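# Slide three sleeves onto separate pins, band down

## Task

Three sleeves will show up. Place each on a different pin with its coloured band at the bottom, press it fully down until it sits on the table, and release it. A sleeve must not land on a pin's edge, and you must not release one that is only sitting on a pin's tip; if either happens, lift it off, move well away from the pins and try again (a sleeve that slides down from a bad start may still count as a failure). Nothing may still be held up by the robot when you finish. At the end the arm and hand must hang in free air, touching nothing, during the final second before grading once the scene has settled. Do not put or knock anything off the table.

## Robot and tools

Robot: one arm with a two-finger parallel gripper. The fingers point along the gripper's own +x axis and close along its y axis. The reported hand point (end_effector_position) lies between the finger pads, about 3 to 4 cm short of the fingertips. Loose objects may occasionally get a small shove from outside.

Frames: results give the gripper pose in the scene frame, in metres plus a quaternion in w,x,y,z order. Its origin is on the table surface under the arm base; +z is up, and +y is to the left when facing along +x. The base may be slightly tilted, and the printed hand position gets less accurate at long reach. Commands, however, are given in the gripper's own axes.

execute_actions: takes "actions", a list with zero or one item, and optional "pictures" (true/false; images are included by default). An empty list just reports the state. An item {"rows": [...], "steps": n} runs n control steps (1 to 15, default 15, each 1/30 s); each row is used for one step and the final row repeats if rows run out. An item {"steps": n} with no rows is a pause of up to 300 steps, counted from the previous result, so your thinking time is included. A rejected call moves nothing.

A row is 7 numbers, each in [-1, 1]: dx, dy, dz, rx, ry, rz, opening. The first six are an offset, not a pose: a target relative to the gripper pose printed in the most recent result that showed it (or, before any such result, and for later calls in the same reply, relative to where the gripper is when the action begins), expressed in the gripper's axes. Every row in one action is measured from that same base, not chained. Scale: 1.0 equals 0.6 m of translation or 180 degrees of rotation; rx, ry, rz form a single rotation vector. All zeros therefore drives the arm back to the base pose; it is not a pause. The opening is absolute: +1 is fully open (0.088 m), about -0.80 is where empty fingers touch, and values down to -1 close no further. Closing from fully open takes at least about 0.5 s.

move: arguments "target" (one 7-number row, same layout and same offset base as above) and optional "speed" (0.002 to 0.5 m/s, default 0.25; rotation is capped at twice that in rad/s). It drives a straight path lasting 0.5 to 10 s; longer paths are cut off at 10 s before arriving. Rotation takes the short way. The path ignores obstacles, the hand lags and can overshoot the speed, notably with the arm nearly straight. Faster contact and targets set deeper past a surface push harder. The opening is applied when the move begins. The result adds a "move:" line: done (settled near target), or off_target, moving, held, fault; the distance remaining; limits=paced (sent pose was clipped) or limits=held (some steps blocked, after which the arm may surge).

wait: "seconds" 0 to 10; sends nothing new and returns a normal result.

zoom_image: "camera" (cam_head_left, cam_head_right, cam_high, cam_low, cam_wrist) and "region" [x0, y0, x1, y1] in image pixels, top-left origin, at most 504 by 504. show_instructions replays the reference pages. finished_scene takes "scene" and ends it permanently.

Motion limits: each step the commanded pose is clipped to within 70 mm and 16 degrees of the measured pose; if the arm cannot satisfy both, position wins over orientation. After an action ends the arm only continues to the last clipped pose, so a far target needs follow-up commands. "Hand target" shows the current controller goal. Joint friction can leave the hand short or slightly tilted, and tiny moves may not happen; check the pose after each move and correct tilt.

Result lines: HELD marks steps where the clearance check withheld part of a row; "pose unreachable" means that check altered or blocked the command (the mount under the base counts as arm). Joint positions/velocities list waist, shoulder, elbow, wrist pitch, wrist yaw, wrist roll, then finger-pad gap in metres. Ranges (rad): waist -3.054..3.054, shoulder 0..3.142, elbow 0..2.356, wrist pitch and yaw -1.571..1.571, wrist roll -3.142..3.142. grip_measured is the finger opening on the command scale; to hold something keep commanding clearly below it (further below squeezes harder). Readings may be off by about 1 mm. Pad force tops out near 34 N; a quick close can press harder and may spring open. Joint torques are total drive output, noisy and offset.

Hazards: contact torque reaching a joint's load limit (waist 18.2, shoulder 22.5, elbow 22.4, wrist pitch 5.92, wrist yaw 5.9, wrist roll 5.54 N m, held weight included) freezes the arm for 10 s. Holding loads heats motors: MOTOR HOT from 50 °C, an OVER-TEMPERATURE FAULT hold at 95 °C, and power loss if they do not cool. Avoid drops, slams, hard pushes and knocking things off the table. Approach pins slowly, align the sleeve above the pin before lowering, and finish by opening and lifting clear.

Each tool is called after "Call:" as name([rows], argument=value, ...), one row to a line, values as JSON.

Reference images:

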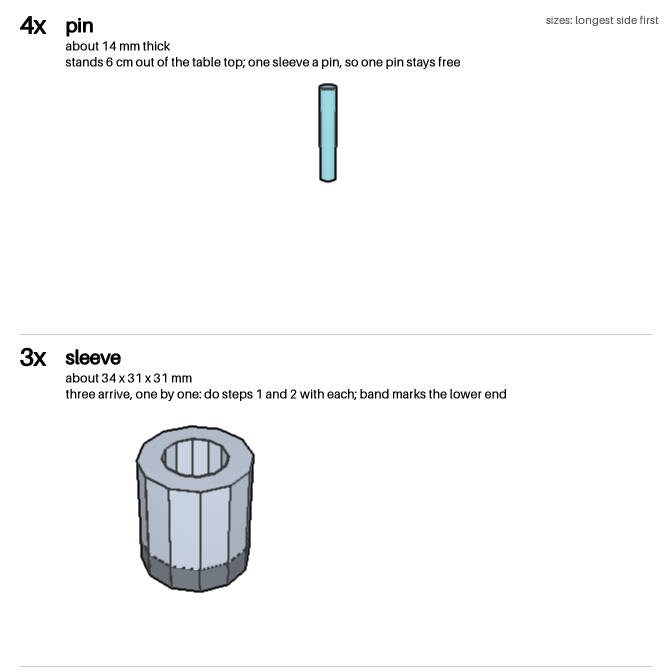

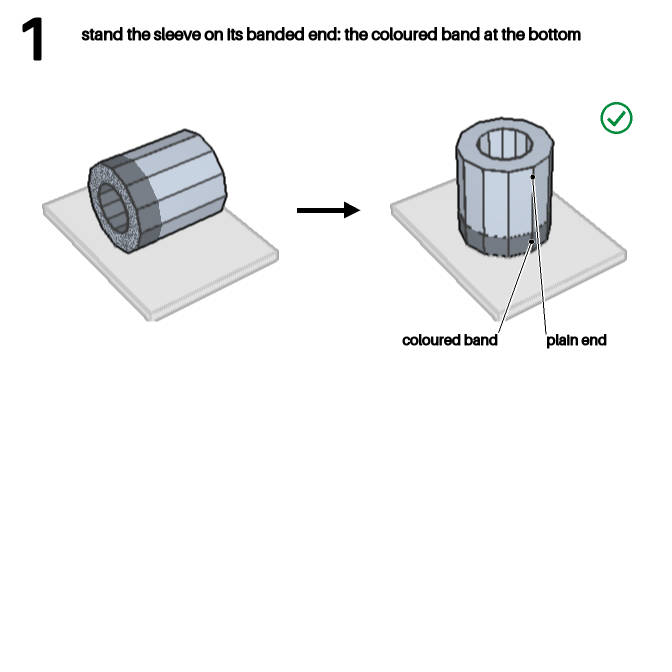

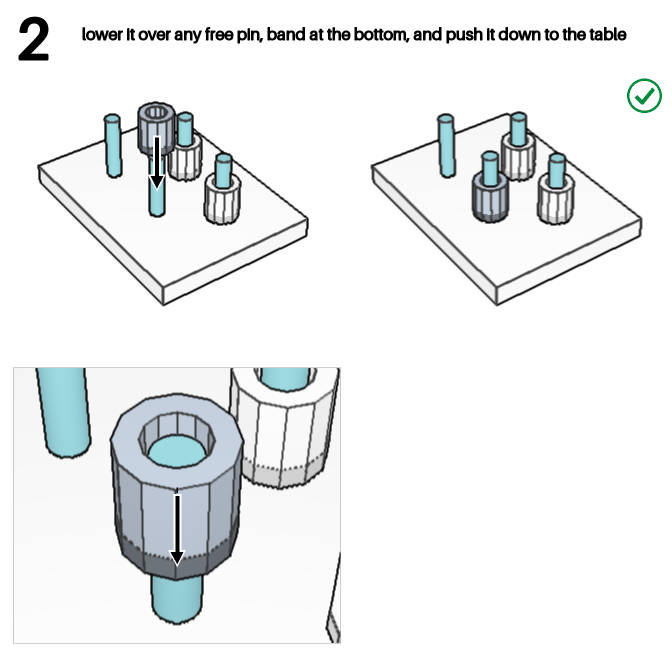

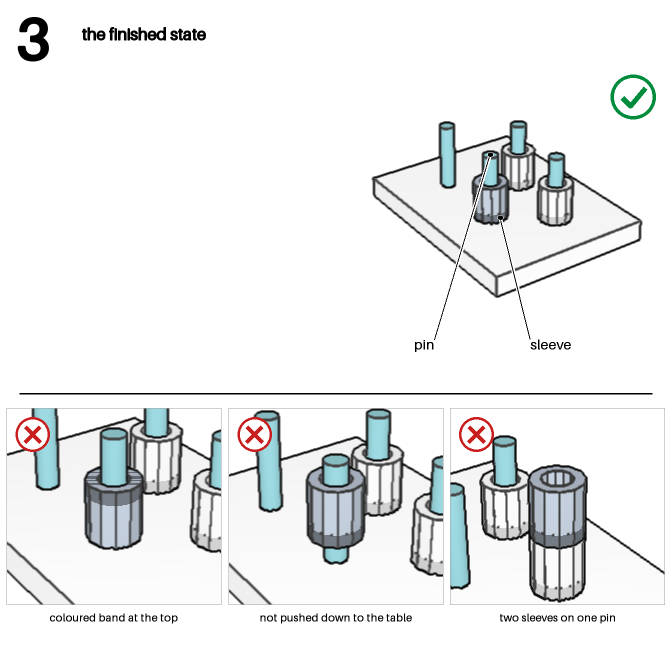

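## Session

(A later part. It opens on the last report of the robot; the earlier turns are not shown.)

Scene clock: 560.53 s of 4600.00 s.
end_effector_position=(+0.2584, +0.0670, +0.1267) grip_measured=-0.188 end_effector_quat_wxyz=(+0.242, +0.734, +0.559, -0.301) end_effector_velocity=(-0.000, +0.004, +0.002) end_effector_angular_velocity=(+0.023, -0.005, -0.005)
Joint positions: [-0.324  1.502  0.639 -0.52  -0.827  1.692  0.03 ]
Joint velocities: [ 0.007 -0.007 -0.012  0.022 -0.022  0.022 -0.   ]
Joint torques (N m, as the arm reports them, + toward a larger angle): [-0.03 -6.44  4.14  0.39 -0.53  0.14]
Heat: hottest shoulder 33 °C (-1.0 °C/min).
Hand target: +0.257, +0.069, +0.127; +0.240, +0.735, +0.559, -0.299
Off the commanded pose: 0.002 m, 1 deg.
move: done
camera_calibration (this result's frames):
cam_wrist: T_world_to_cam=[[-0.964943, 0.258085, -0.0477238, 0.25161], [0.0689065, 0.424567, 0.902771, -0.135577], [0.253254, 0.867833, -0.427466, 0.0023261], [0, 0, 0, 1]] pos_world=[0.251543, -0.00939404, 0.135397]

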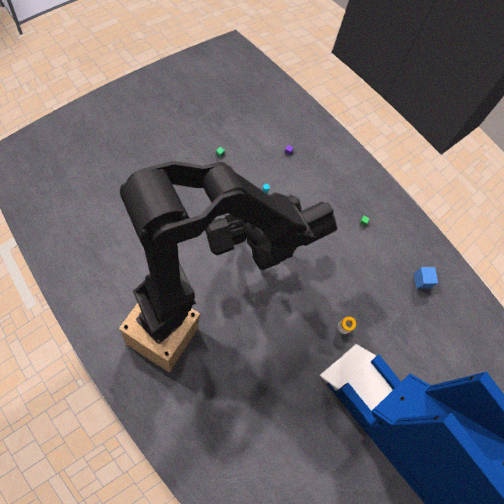

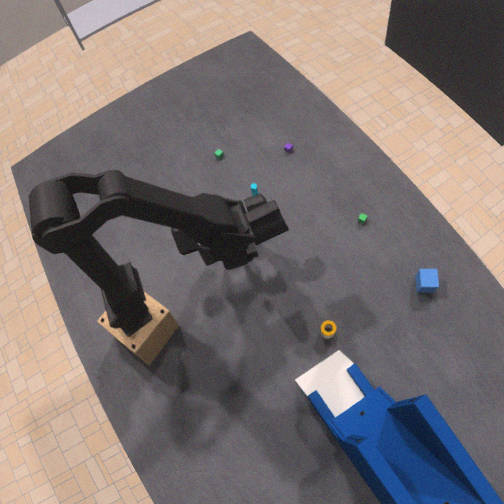

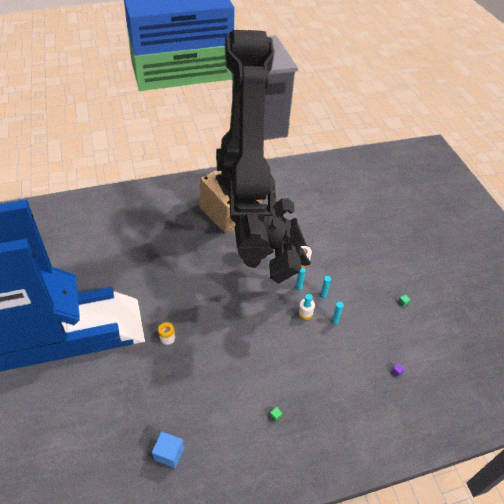

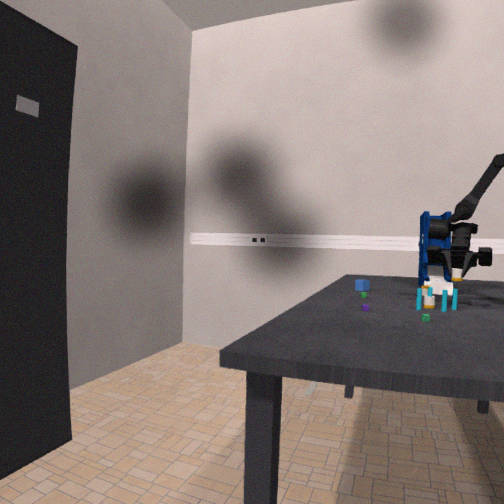

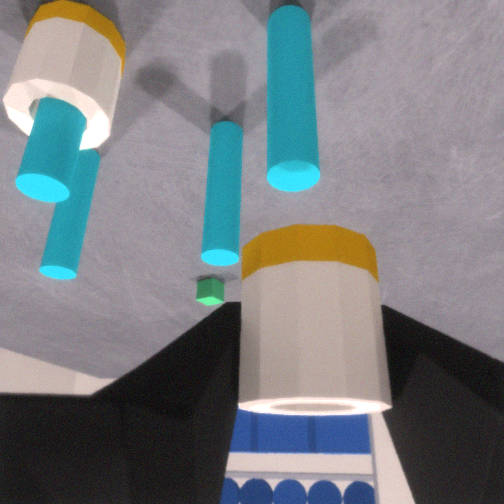

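Call:
zoom_image(camera="cam_wrist", region=[180, 0, 432, 252])

Call:
zoom_image(camera="cam_wrist", region=[180, 190, 432, 442])

Region (180, 0, 432, 252) of cam_wrist's 504x504 image, scaled by 2.000, with more detail than that image has.

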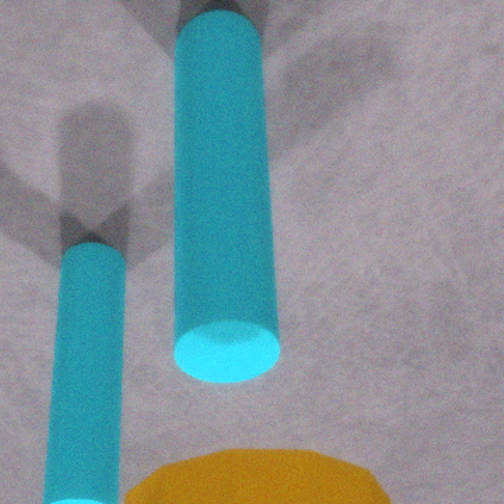

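Region (180, 190, 432, 442) of cam_wrist's 504x504 image, scaled by 2.000, with more detail than that image has.

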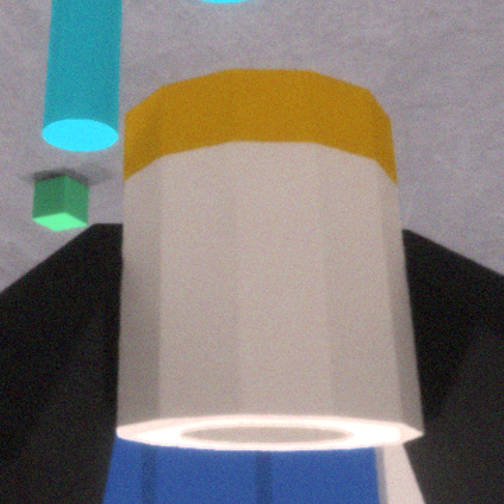

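Call:
move(target=[0.0276, 0.0005, 0.0231, 0.001, 0, -0.001, -0.45], speed=0.03)

Scene clock: 590.80 s of 4600.00 s.
end_effector_position=(+0.2622, +0.0681, +0.1086) grip_measured=-0.188 end_effector_quat_wxyz=(+0.244, +0.735, +0.559, -0.297) end_effector_velocity=(+0.004, +0.001, +0.000) end_effector_angular_velocity=(+0.003, -0.023, +0.009)
Joint positions: [-0.313  1.571  0.612 -0.404 -0.828  1.706  0.03 ]
Joint velocities: [ 0.002  0.007  0.002  0.022 -0.007 -0.007 -0.   ]
Joint torques (N m, as the arm reports them, + toward a larger angle): [ 0.01 -4.59  3.82  0.42 -0.29  0.1 ]
Heat: hottest shoulder 33 °C (+0.0 °C/min).
Hand target: +0.260, +0.069, +0.105; +0.240, +0.733, +0.559, -0.302
Off the commanded pose: 0.004 m, 1 deg.
move: done
camera_calibration (this result's frames):
cam_wrist: T_world_to_cam=[[-0.964917, 0.256436, -0.0563595, 0.255214], [0.0596003, 0.422983, 0.904175, -0.117566], [0.255703, 0.869095, -0.423427, -0.00852255], [0, 0, 0, 1]] pos_world=[0.255447, -0.00831102, 0.117075]

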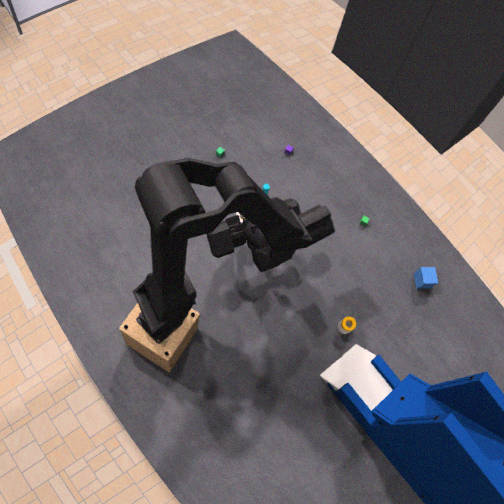

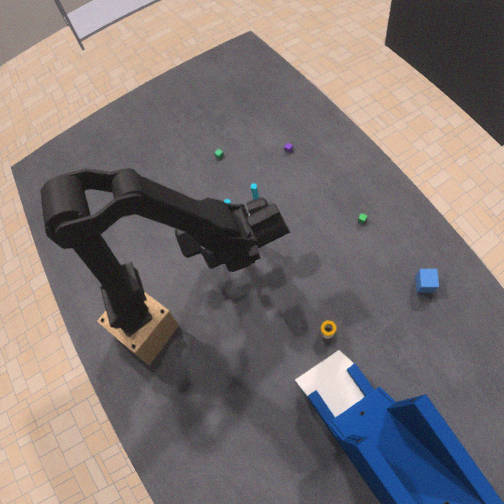

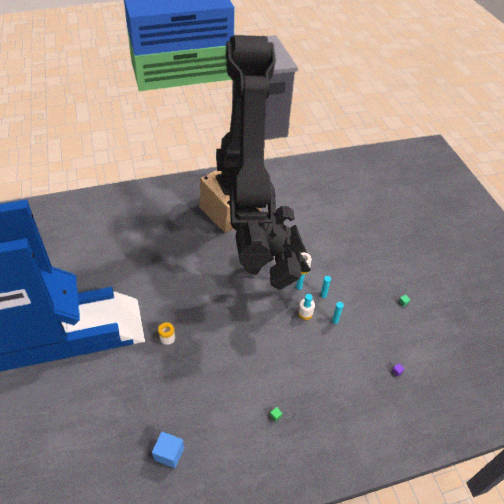

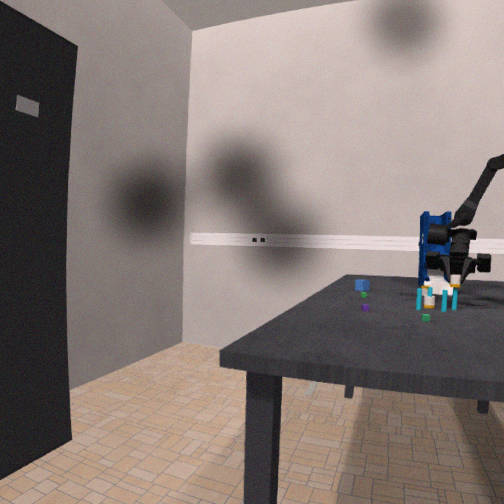

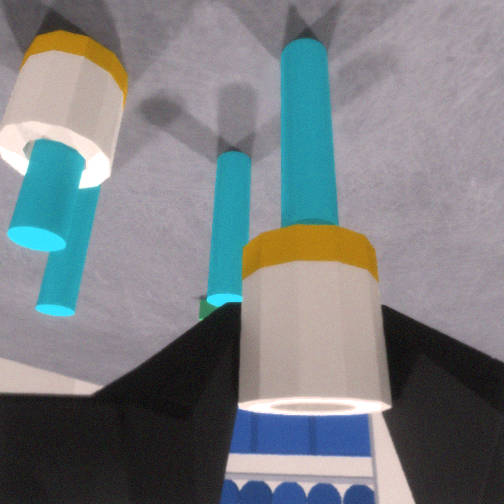

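Call:
execute_actions(actions=[])

Scene clock: 632.53 s of 4600.00 s.
end_effector_position=(+0.2612, +0.0684, +0.1071) grip_measured=-0.188 end_effector_quat_wxyz=(+0.243, +0.734, +0.559, -0.299) end_effector_velocity=(-0.004, -0.001, -0.001) end_effector_angular_velocity=(-0.005, +0.018, +0.001)
Joint positions: [-0.312  1.575  0.609 -0.401 -0.828  1.708  0.03 ]
Joint velocities: [-0.002 -0.002 -0.002 -0.022  0.007 -0.007 -0.   ]
Joint torques (N m, as the arm reports them, + toward a larger angle): [-0.09 -5.14  4.14  0.39 -0.3   0.03]
Heat: hottest shoulder 32 °C (-1.0 °C/min).
Hand target: +0.260, +0.069, +0.105; +0.241, +0.733, +0.560, -0.302
Off the commanded pose: 0.003 m, 0 deg.
Steps of this call (steps 1 to 1252: nothing new was sent). Readings (end_effector_position):
1: (+0.2623, +0.0681, +0.1086)
2: (+0.2624, +0.0681, +0.1086)
4: (+0.2623, +0.0681, +0.1084)
8: (+0.2623, +0.0681, +0.1083)
1252: the state above
camera_calibration (this result's frames):
cam_wrist: T_world_to_cam=[[-0.96508, 0.256972, -0.0508555, 0.2535], [0.0648749, 0.42255, 0.904015, -0.11758], [0.253795, 0.869147, -0.424466, -0.00856222], [0, 0, 0, 1]] pos_world=[0.254448, -0.00801691, 0.115552]

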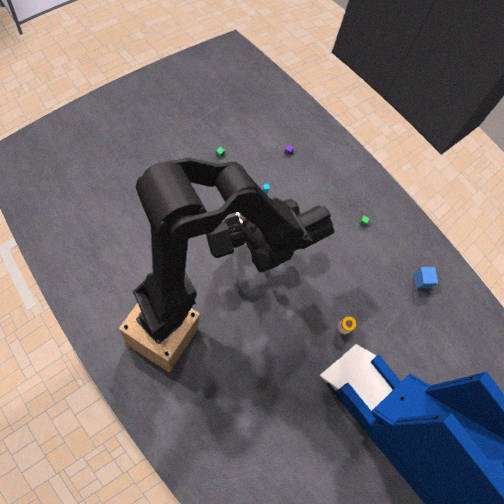

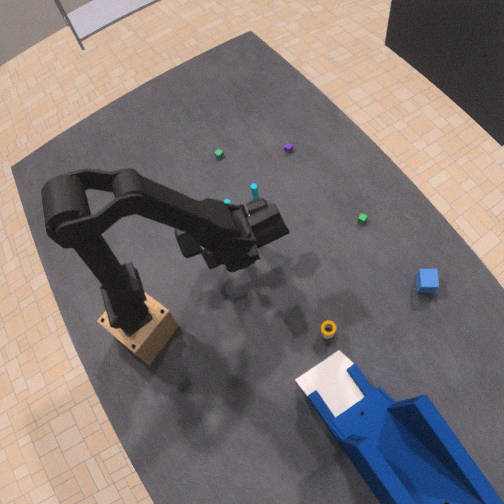

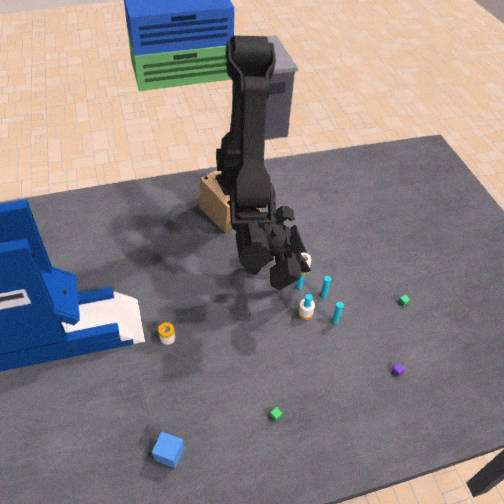

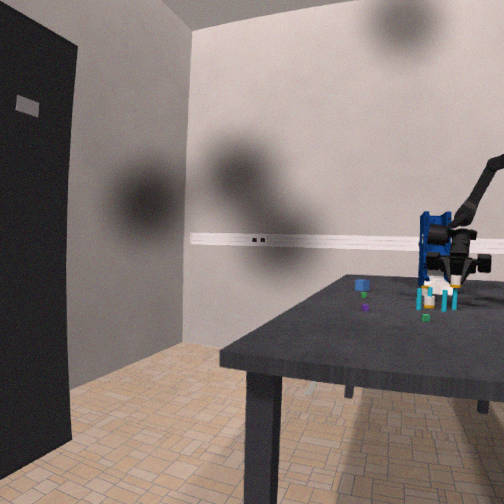

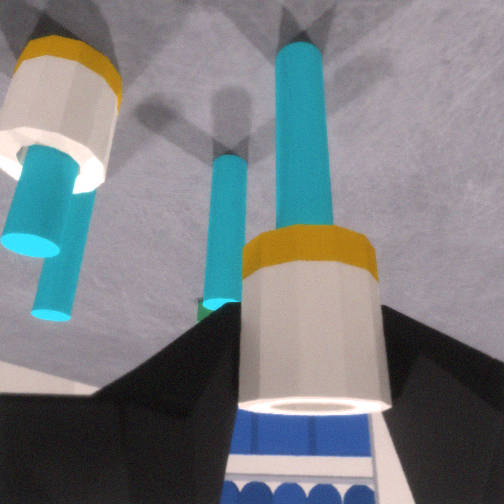

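Call:
zoom_image(camera="cam_wrist", region=[230, 170, 390, 290])

Region (230, 170, 390, 290) of cam_wrist's 504x504 image, scaled by 3.150, with more detail than that image has; it fills the top 378 rows of this view, and the rest is white.

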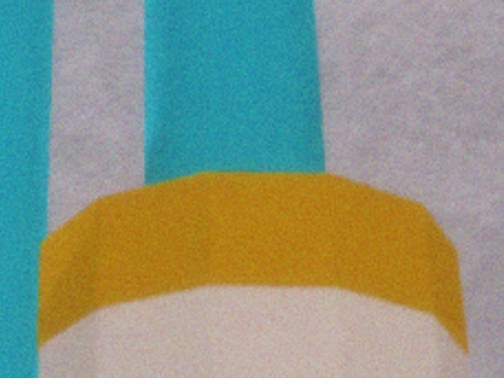

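Call:
execute_actions([
  {"rows": [[0.0025,-0.0027,0.0027,0.0018,0,-0.0018,-0.45],[0.0029,-0.0028,0.0031,0.0018,0,-0.0018,-0.45],[0.0033,-0.0029,0.0035,0.0018,0,-0.0018,-0.45],[0.0037,-0.0030,0.0039,0.0018,0,-0.0018,-0.45],[0.0041,-0.0031,0.0043,0.0018,0,-0.0018,-0.45],[0.0045,-0.0032,0.0047,0.0018,0,-0.0018,-0.45],[0.0049,-0.0033,0.0051,0.0018,0,-0.0018,-0.45],[0.0053,-0.0033,0.0055,0.0018,0,-0.0018,-0.45],[0.0057,-0.0033,0.0059,0.0018,0,-0.0018,-0.45],[0.0061,-0.0033,0.0063,0.0018,0,-0.0018,-0.45],[0.0065,-0.0033,0.0067,0.0018,0,-0.0018,-0.45],[0.0068,-0.0033,0.0070,0.0018,0,-0.0018,-0.45]], "steps": 15},
])

Scene clock: 657.10 s of 4600.00 s.
end_effector_position=(+0.2619, +0.0681, +0.1041) grip_measured=-0.188 end_effector_quat_wxyz=(+0.243, +0.735, +0.559, -0.298) end_effector_velocity=(-0.002, +0.003, -0.002) end_effector_angular_velocity=(+0.024, +0.004, -0.000)
Joint positions: [-0.312  1.587  0.605 -0.382 -0.827  1.709  0.03 ]
Joint velocities: [ 0.002  0.012 -0.012  0.022 -0.022  0.007 -0.   ]
Joint torques (N m, as the arm reports them, + toward a larger angle): [-0.14 -4.88  3.79  0.46 -0.42 -0.03]
Heat: hottest shoulder 32 °C (+0.0 °C/min).
Hand target: +0.259, +0.069, +0.101; +0.239, +0.733, +0.560, -0.301
Off the commanded pose: 0.004 m, 1 deg.
Steps of this call (steps 1 to 722: nothing new was sent; steps 723 to 737: all 15 steps of this action). Readings (end_effector_position):
723: (+0.2608, +0.0684, +0.1066)
724: (+0.2608, +0.0684, +0.1066)
726: (+0.2611, +0.0684, +0.1066)
730: (+0.2619, +0.0682, +0.1060)
737: the state above
camera_calibration (this result's frames):
cam_wrist: T_world_to_cam=[[-0.964844, 0.257344, -0.0533869, 0.254283], [0.0628603, 0.423187, 0.903859, -0.11431], [0.255195, 0.868727, -0.424487, -0.010057], [0, 0, 0, 1]] pos_world=[0.255096, -0.00832692, 0.112626]

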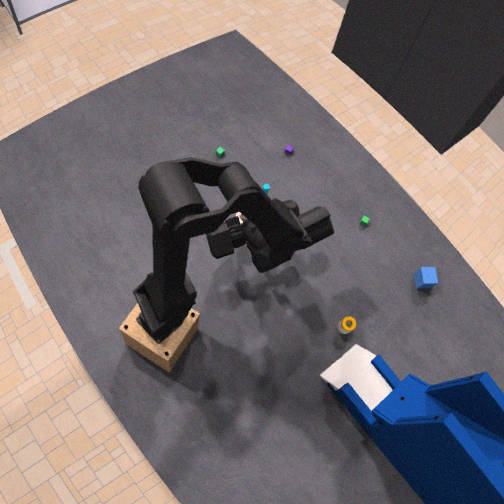

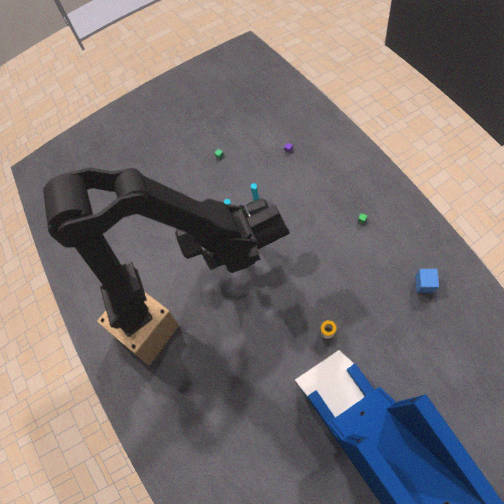

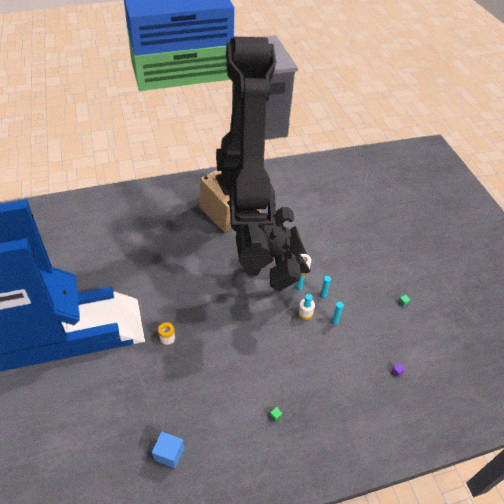

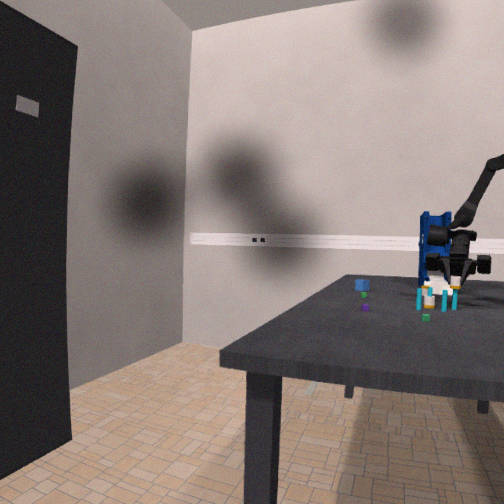

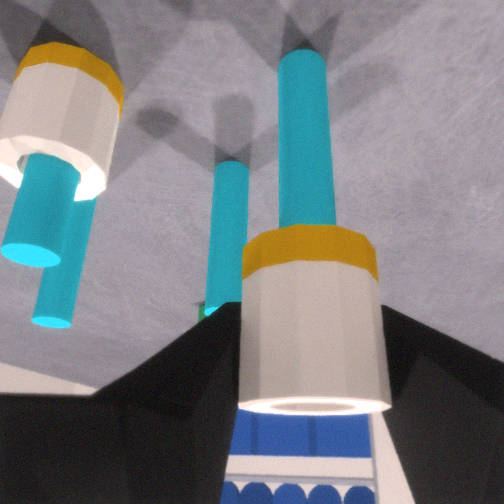

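Call:
execute_actions([
  {"rows": [[0.0039,-0.0045,0.0038,0.0028,0,-0.0028,-0.45],[0.0045,-0.0045,0.0044,0.0028,0,-0.0028,-0.45],[0.0051,-0.0045,0.0050,0.0028,0,-0.0028,-0.45],[0.0057,-0.0045,0.0056,0.0028,0,-0.0028,-0.45],[0.0064,-0.0045,0.0063,0.0028,0,-0.0028,-0.45],[0.0071,-0.0045,0.0070,0.0028,0,-0.0028,-0.45],[0.0078,-0.0045,0.0077,0.0028,0,-0.0028,-0.45],[0.0085,-0.0045,0.0084,0.0028,0,-0.0028,-0.45],[0.0092,-0.0045,0.0091,0.0028,0,-0.0028,-0.45],[0.0099,-0.0045,0.0098,0.0028,0,-0.0028,-0.45],[0.0106,-0.0045,0.0105,0.0028,0,-0.0028,-0.45],[0.0113,-0.0045,0.0112,0.0028,0,-0.0028,-0.45],[0.0120,-0.0045,0.0119,0.0028,0,-0.0028,-0.45],[0.0127,-0.0045,0.0126,0.0028,0,-0.0028,-0.45],[0.0134,-0.0045,0.0133,0.0028,0,-0.0028,-0.45]], "steps": 15},
])

Scene clock: 671.43 s of 4600.00 s.
end_effector_position=(+0.2623, +0.0678, +0.0973) grip_measured=-0.188 end_effector_quat_wxyz=(+0.244, +0.735, +0.559, -0.298) end_effector_velocity=(+0.002, +0.002, -0.016) end_effector_angular_velocity=(+0.018, -0.020, +0.011)
Joint positions: [-0.311  1.614  0.596 -0.346 -0.827  1.709  0.03 ]
Joint velocities: [ 0.002  0.071 -0.027  0.11  -0.022 -0.007 -0.   ]
Joint torques (N m, as the arm reports them, + toward a larger angle): [-0.04 -4.83  3.79  0.51 -0.41  0.05]
Heat: hottest shoulder 31 °C (-1.0 °C/min).
Hand target: +0.260, +0.069, +0.093; +0.239, +0.733, +0.560, -0.302
Off the commanded pose: 0.005 m, 1 deg.
Steps of this call (steps 1 to 415: nothing new was sent; steps 416 to 430: all 15 steps of this action). Readings (end_effector_position):
416: (+0.2615, +0.0682, +0.1032)
417: (+0.2616, +0.0682, +0.1033)
419: (+0.2619, +0.0682, +0.1029)
423: (+0.2622, +0.0680, +0.1013)
430: the state above
camera_calibration (this result's frames):
cam_wrist: T_world_to_cam=[[-0.964913, 0.256933, -0.0541214, 0.254484], [0.0620167, 0.423297, 0.903866, -0.107832], [0.255143, 0.868795, -0.424379, -0.0127479], [0, 0, 0, 1]] pos_world=[0.255495, -0.00866502, 0.105829]

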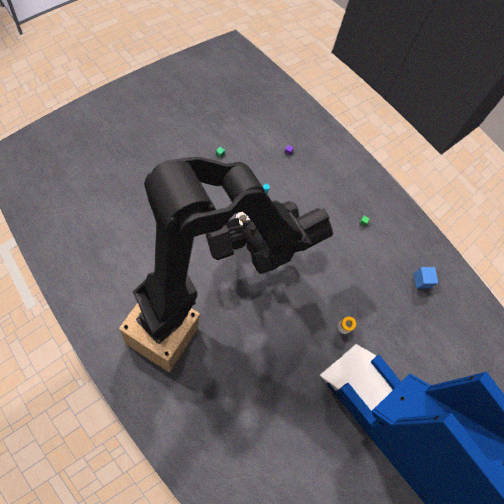

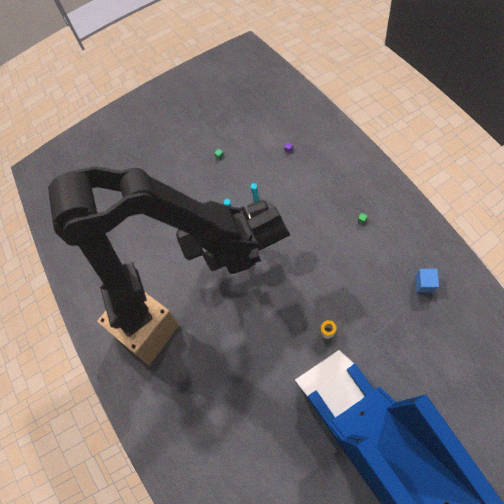

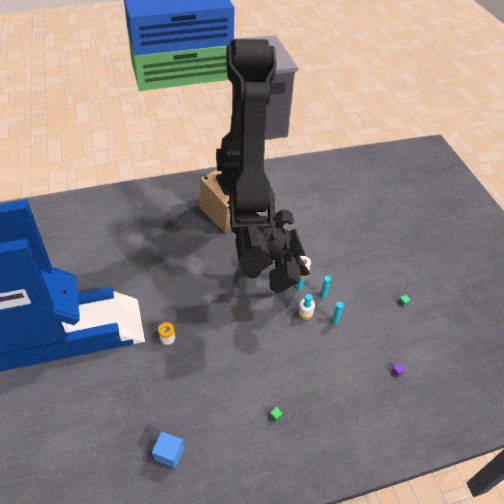

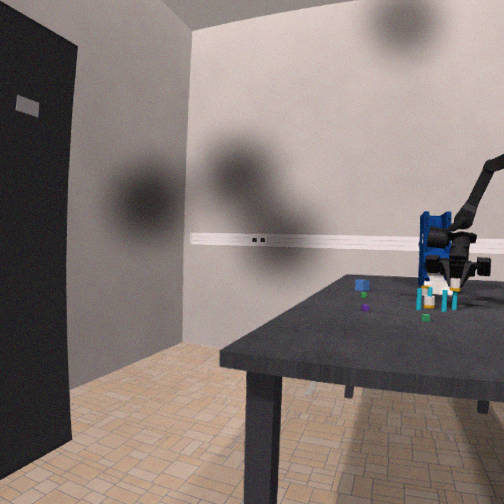

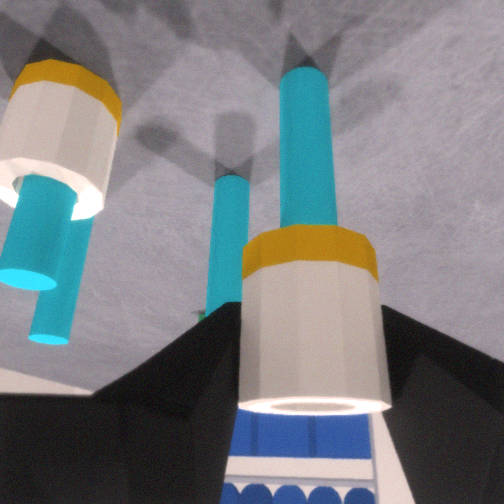

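Call:
execute_actions([
  {"rows": [[0.0064,-0.0052,0.0058,0.003,0,-0.003,-0.45],[0.0077,-0.0053,0.0071,0.003,0,-0.003,-0.45],[0.0095,-0.0053,0.0089,0.003,0,-0.003,-0.45],[0.0117,-0.0053,0.0111,0.003,0,-0.003,-0.45],[0.0140,-0.0053,0.0134,0.003,0,-0.003,-0.45],[0.0163,-0.0053,0.0157,0.003,0,-0.003,-0.45],[0.0186,-0.0053,0.0180,0.003,0,-0.003,-0.45],[0.0209,-0.0053,0.0203,0.003,0,-0.003,-0.45],[0.0232,-0.0053,0.0226,0.003,0,-0.003,-0.45],[0.0255,-0.0053,0.0249,0.003,0,-0.003,-0.45],[0.0278,-0.0053,0.0272,0.003,0,-0.003,-0.45],[0.0301,-0.0053,0.0295,0.003,0,-0.003,-0.45],[0.0322,-0.0053,0.0316,0.003,0,-0.003,-0.45],[0.0340,-0.0053,0.0334,0.003,0,-0.003,-0.45],[0.0354,-0.0053,0.0348,0.003,0,-0.003,-0.45]], "steps": 15},
])

Scene clock: 686.83 s of 4600.00 s.
end_effector_position=(+0.2624, +0.0677, +0.0757) grip_measured=-0.188 end_effector_quat_wxyz=(+0.243, +0.734, +0.560, -0.298) end_effector_velocity=(-0.002, +0.000, -0.050) end_effector_angular_velocity=(+0.014, +0.026, -0.008)
Joint positions: [-0.307  1.704  0.571 -0.229 -0.828  1.712  0.03 ]
Joint velocities: [ 0.007  0.222 -0.046  0.256 -0.007  0.022  0.   ]
Joint torques (N m, as the arm reports them, + toward a larger angle): [-0.13 -4.96  3.02  0.49 -0.37  0.13]
Heat: hottest shoulder 31 °C (-1.0 °C/min).
Hand target: +0.260, +0.069, +0.068; +0.239, +0.733, +0.561, -0.302
Off the commanded pose: 0.009 m, 1 deg.
Steps of this call (steps 1 to 447: nothing new was sent; steps 448 to 462: all 15 steps of this action). Readings (end_effector_position):
448: (+0.2618, +0.0679, +0.0949)
449: (+0.2619, +0.0679, +0.0947)
451: (+0.2626, +0.0677, +0.0937)
455: (+0.2626, +0.0678, +0.0883)
462: the state above
camera_calibration (this result's frames):
cam_wrist: T_world_to_cam=[[-0.965439, 0.255196, -0.052931, 0.253558], [0.0620578, 0.422338, 0.904312, -0.0882594], [0.253132, 0.869773, -0.423578, -0.0214583], [0, 0, 0, 1]] pos_world=[0.255704, -0.00876798, 0.0841458]

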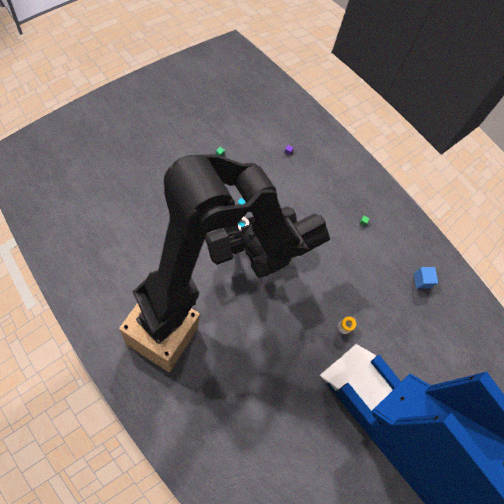

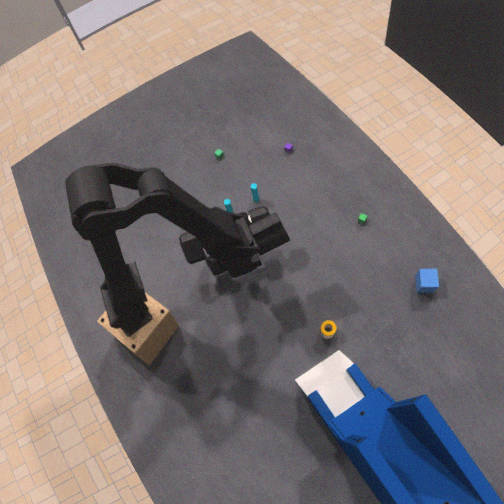

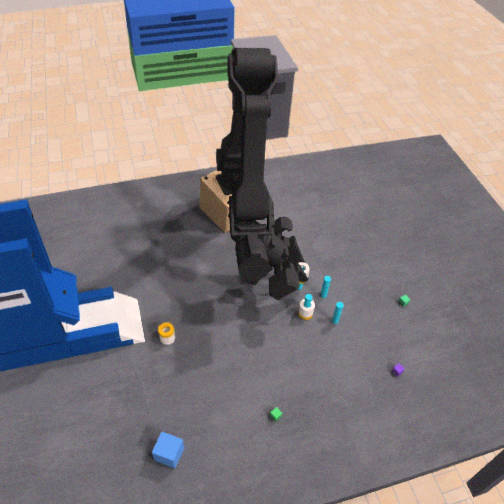

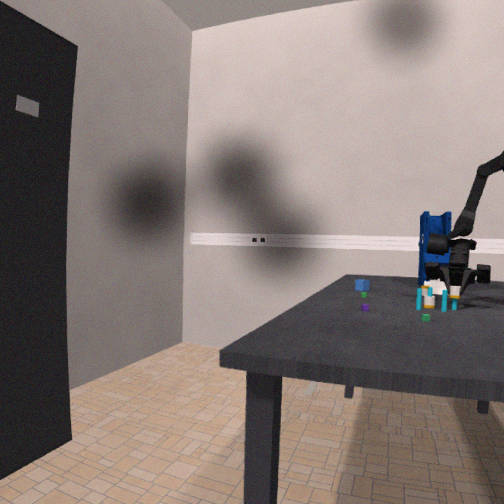

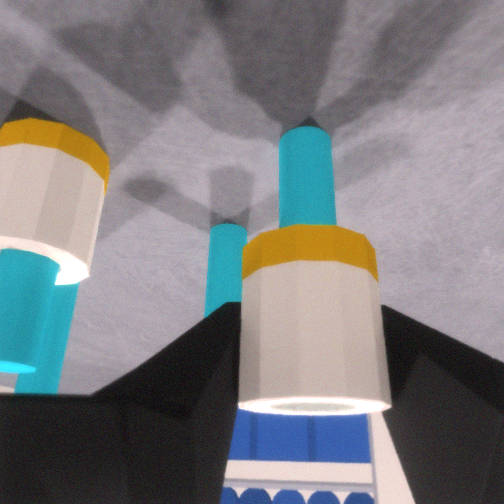

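Call:
execute_actions([
  {"rows": [[0.0107,-0.0045,0.0103,0.003,0,-0.003,-0.45],[0.0120,-0.0045,0.0116,0.003,0,-0.003,-0.45],[0.0138,-0.0045,0.0134,0.003,0,-0.003,-0.45],[0.0160,-0.0045,0.0156,0.003,0,-0.003,-0.45],[0.0184,-0.0045,0.0180,0.003,0,-0.003,-0.45],[0.0208,-0.0045,0.0204,0.003,0,-0.003,-0.45],[0.0232,-0.0045,0.0228,0.003,0,-0.003,-0.45],[0.0256,-0.0045,0.0252,0.003,0,-0.003,-0.45],[0.0280,-0.0045,0.0276,0.003,0,-0.003,-0.45],[0.0304,-0.0045,0.0300,0.003,0,-0.003,-0.45],[0.0327,-0.0045,0.0323,0.003,0,-0.003,-0.45],[0.0348,-0.0045,0.0344,0.003,0,-0.003,-0.45],[0.0366,-0.0045,0.0362,0.003,0,-0.003,-0.45],[0.0381,-0.0045,0.0377,0.003,0,-0.003,-0.45],[0.0392,-0.0045,0.0388,0.003,0,-0.003,-0.45]], "steps": 15},
])

Scene clock: 711.27 s of 4600.00 s.
end_effector_position=(+0.2630, +0.0674, +0.0500) grip_measured=-0.188 end_effector_quat_wxyz=(+0.242, +0.734, +0.561, -0.298) end_effector_velocity=(-0.003, +0.002, -0.045) end_effector_angular_velocity=(+0.012, +0.016, +0.007)
Joint positions: [-0.303  1.824  0.556 -0.093 -0.828  1.716  0.03 ]
Joint velocities: [ 0.012  0.217 -0.022  0.227 -0.007  0.007 -0.   ]
Joint torques (N m, as the arm reports them, + toward a larger angle): [-0.2  -5.46  2.4   0.4  -0.36  0.12]
Heat: hottest shoulder 31 °C (-1.0 °C/min).
Hand target: +0.260, +0.068, +0.043; +0.238, +0.732, +0.562, -0.302
Off the commanded pose: 0.008 m, 1 deg.
Steps of this call (steps 1 to 718: nothing new was sent; steps 719 to 733: all 15 steps of this action). Readings (end_effector_position):
719: (+0.2617, +0.0680, +0.0696)
720: (+0.2619, +0.0679, +0.0693)
722: (+0.2625, +0.0677, +0.0681)
726: (+0.2632, +0.0675, +0.0626)
733: the state above
camera_calibration (this result's frames):
cam_wrist: T_world_to_cam=[[-0.965963, 0.253643, -0.0507988, 0.253049], [0.0630022, 0.421146, 0.904802, -0.0651325], [0.25089, 0.870805, -0.422792, -0.0317884], [0, 0, 0, 1]] pos_world=[0.256515, -0.00907223, 0.0583468]

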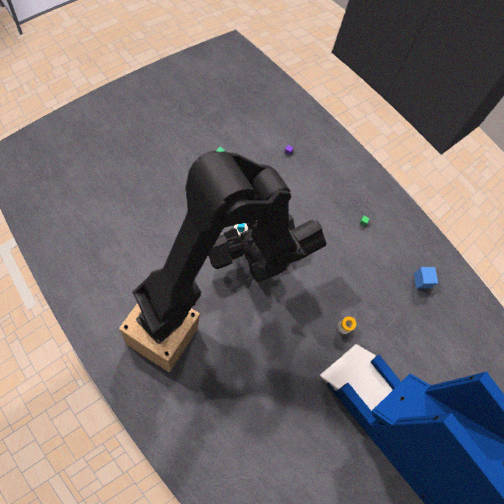

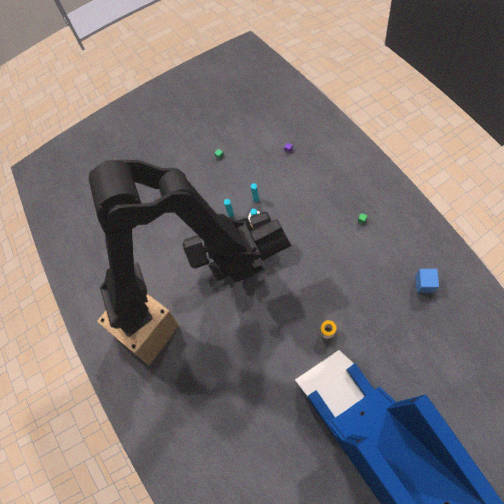

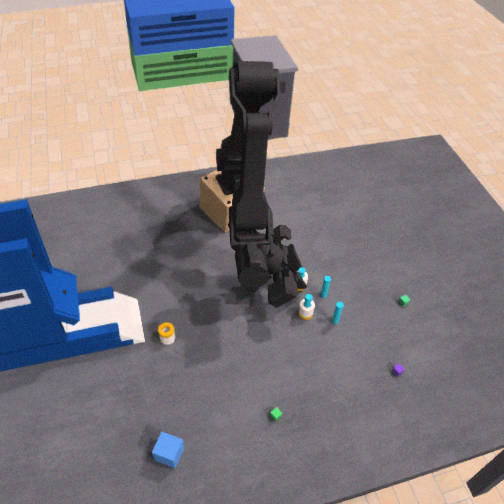

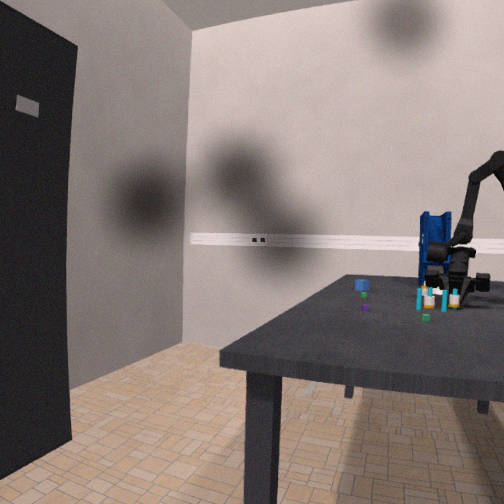

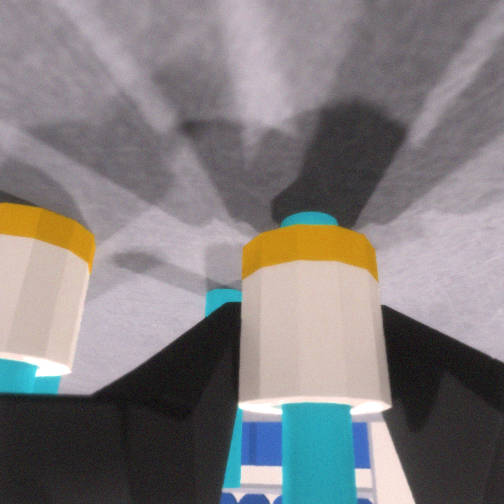

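Call:
execute_actions([
  {"rows": [[0.0093,-0.0046,0.0089,0.003,0,-0.003,-0.45],[0.0099,-0.0046,0.0095,0.003,0,-0.003,-0.45],[0.0105,-0.0046,0.0101,0.003,0,-0.003,-0.45],[0.0111,-0.0046,0.0107,0.003,0,-0.003,-0.45],[0.0117,-0.0046,0.0113,0.003,0,-0.003,-0.45],[0.0123,-0.0046,0.0119,0.003,0,-0.003,-0.45],[0.0129,-0.0046,0.0125,0.003,0,-0.003,-0.45],[0.0135,-0.0046,0.0131,0.003,0,-0.003,-0.45],[0.0140,-0.0046,0.0136,0.003,0,-0.003,-0.45],[0.0145,-0.0046,0.0141,0.003,0,-0.003,-0.45],[0.0150,-0.0046,0.0146,0.003,0,-0.003,-0.45],[0.0155,-0.0046,0.0151,0.003,0,-0.003,-0.45],[0.0160,-0.0046,0.0156,0.003,0,-0.003,-0.45],[0.0160,-0.0046,0.0156,0.003,0,-0.003,-0.45],[0.0160,-0.0046,0.0156,0.003,0,-0.003,-0.45]], "steps": 15},
], pictures=false)

Scene clock: 724.57 s of 4600.00 s.
end_effector_position=(+0.2635, +0.0679, +0.0411) grip_measured=-0.188 end_effector_quat_wxyz=(+0.241, +0.734, +0.562, -0.296) end_effector_velocity=(+0.004, +0.001, -0.001) end_effector_angular_velocity=(+0.020, -0.015, -0.004)
Joint positions: [-0.301  1.871  0.553 -0.041 -0.834  1.719  0.03 ]
Joint velocities: [-0.002  0.022  0.002  0.037 -0.022  0.007 -0.   ]
Joint torques (N m, as the arm reports them, + toward a larger angle): [-0.01 -4.62  2.45  0.55 -0.2   0.04]
Heat: hottest shoulder 31 °C (+0.0 °C/min).
Hand target: +0.261, +0.068, +0.037; +0.238, +0.732, +0.563, -0.301
Off the commanded pose: 0.005 m, 1 deg.
Steps of this call (steps 1 to 384: nothing new was sent; steps 385 to 399: all 15 steps of this action). Readings (end_effector_position):
385: (+0.2628, +0.0676, +0.0447)
386: (+0.2628, +0.0676, +0.0446)
388: (+0.2626, +0.0676, +0.0439)
392: (+0.2626, +0.0674, +0.0421)
399: the state above

Call:
execute_actions([
  {"rows": [[0.002,-0.003,0.002,0.002,0,-0.002,-0.40],[0.001,-0.002,0.001,0.001,0,-0.001,-0.35],[0,-0.001,0,0,0,0,-0.30],[0,0,0,0,0,0,-0.25],[0,0,0,0,0,0,-0.21],[0,0,0,0,0,0,-0.18],[0,0,0,0,0,0,-0.15],[0,0,0,0,0,0,-0.12],[0,0,0,0,0,0,-0.09],[0,0,0,0,0,0,-0.06],[0,0,0,0,0,0,-0.03],[0,0,0,0,0,0,0.0],[0,0,0,0,0,0,0.03]], "steps": 15},
])

Scene clock: 735.10 s of 4600.00 s.
end_effector_position=(+0.2629, +0.0685, +0.0406) grip_measured=-0.027 end_effector_quat_wxyz=(+0.239, +0.734, +0.563, -0.295) end_effector_velocity=(-0.002, +0.002, +0.002) end_effector_angular_velocity=(+0.024, +0.009, -0.005)
Joint positions: [-0.3    1.875  0.553 -0.04  -0.837  1.719  0.038]
Joint velocities: [-0.002 -0.002 -0.002 -0.007 -0.022  0.007  0.024]
Joint torques (N m, as the arm reports them, + toward a larger angle): [-0.33 -6.57  2.82  0.23 -0.29 -0.06]
Heat: hottest shoulder 31 °C (+0.0 °C/min).
Hand target: +0.263, +0.068, +0.041; +0.241, +0.734, +0.562, -0.296
Off the commanded pose: 0.001 m, 0 deg.
Steps of this call (steps 1 to 301: nothing new was sent; steps 302 to 316: all 15 steps of this action). Readings (end_effector_position):
302: (+0.2635, +0.0683, +0.0407)
303: (+0.2635, +0.0683, +0.0407)
305: (+0.2635, +0.0683, +0.0407)
309: (+0.2634, +0.0684, +0.0407)
316: the state above
camera_calibration (this result's frames):
cam_wrist: T_world_to_cam=[[-0.966389, 0.252669, -0.0474469, 0.25225], [0.0632, 0.412382, 0.908816, -0.0566767], [0.249196, 0.875271, -0.41449, -0.0368418], [0, 0, 0, 1]] pos_world=[0.256534, -0.00811676, 0.0482066]

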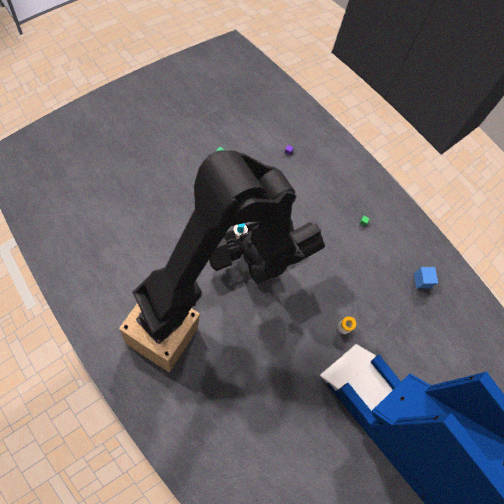

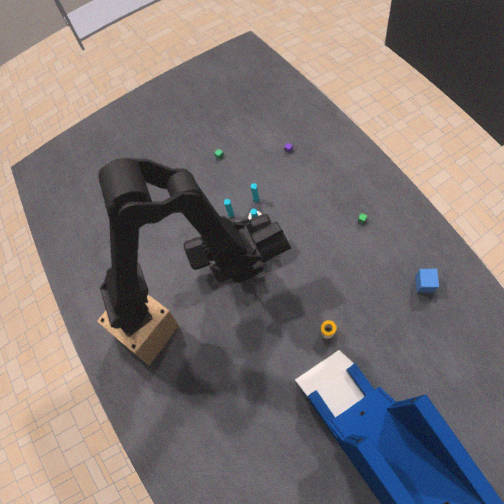

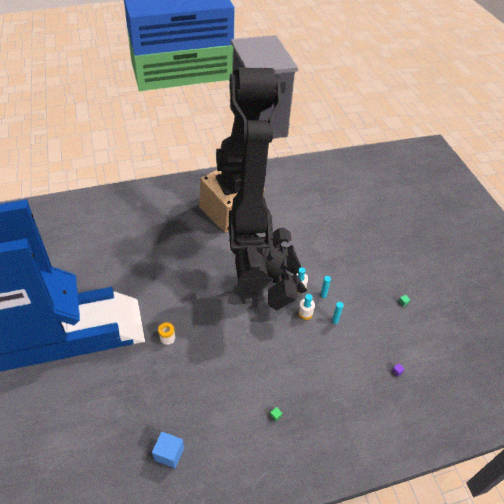

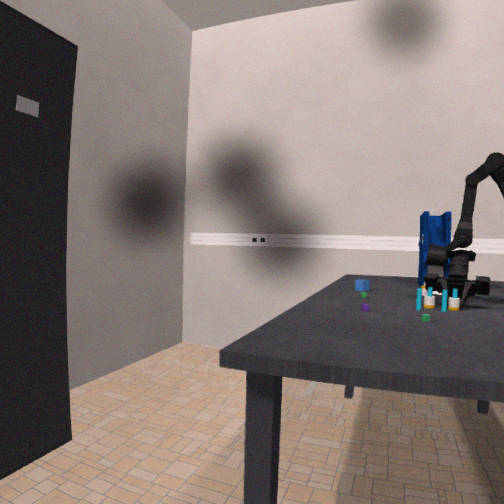

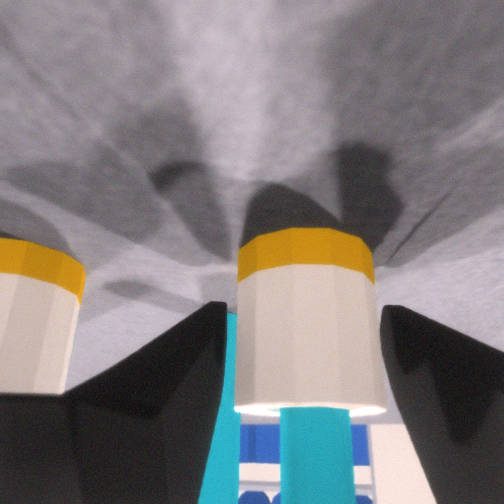

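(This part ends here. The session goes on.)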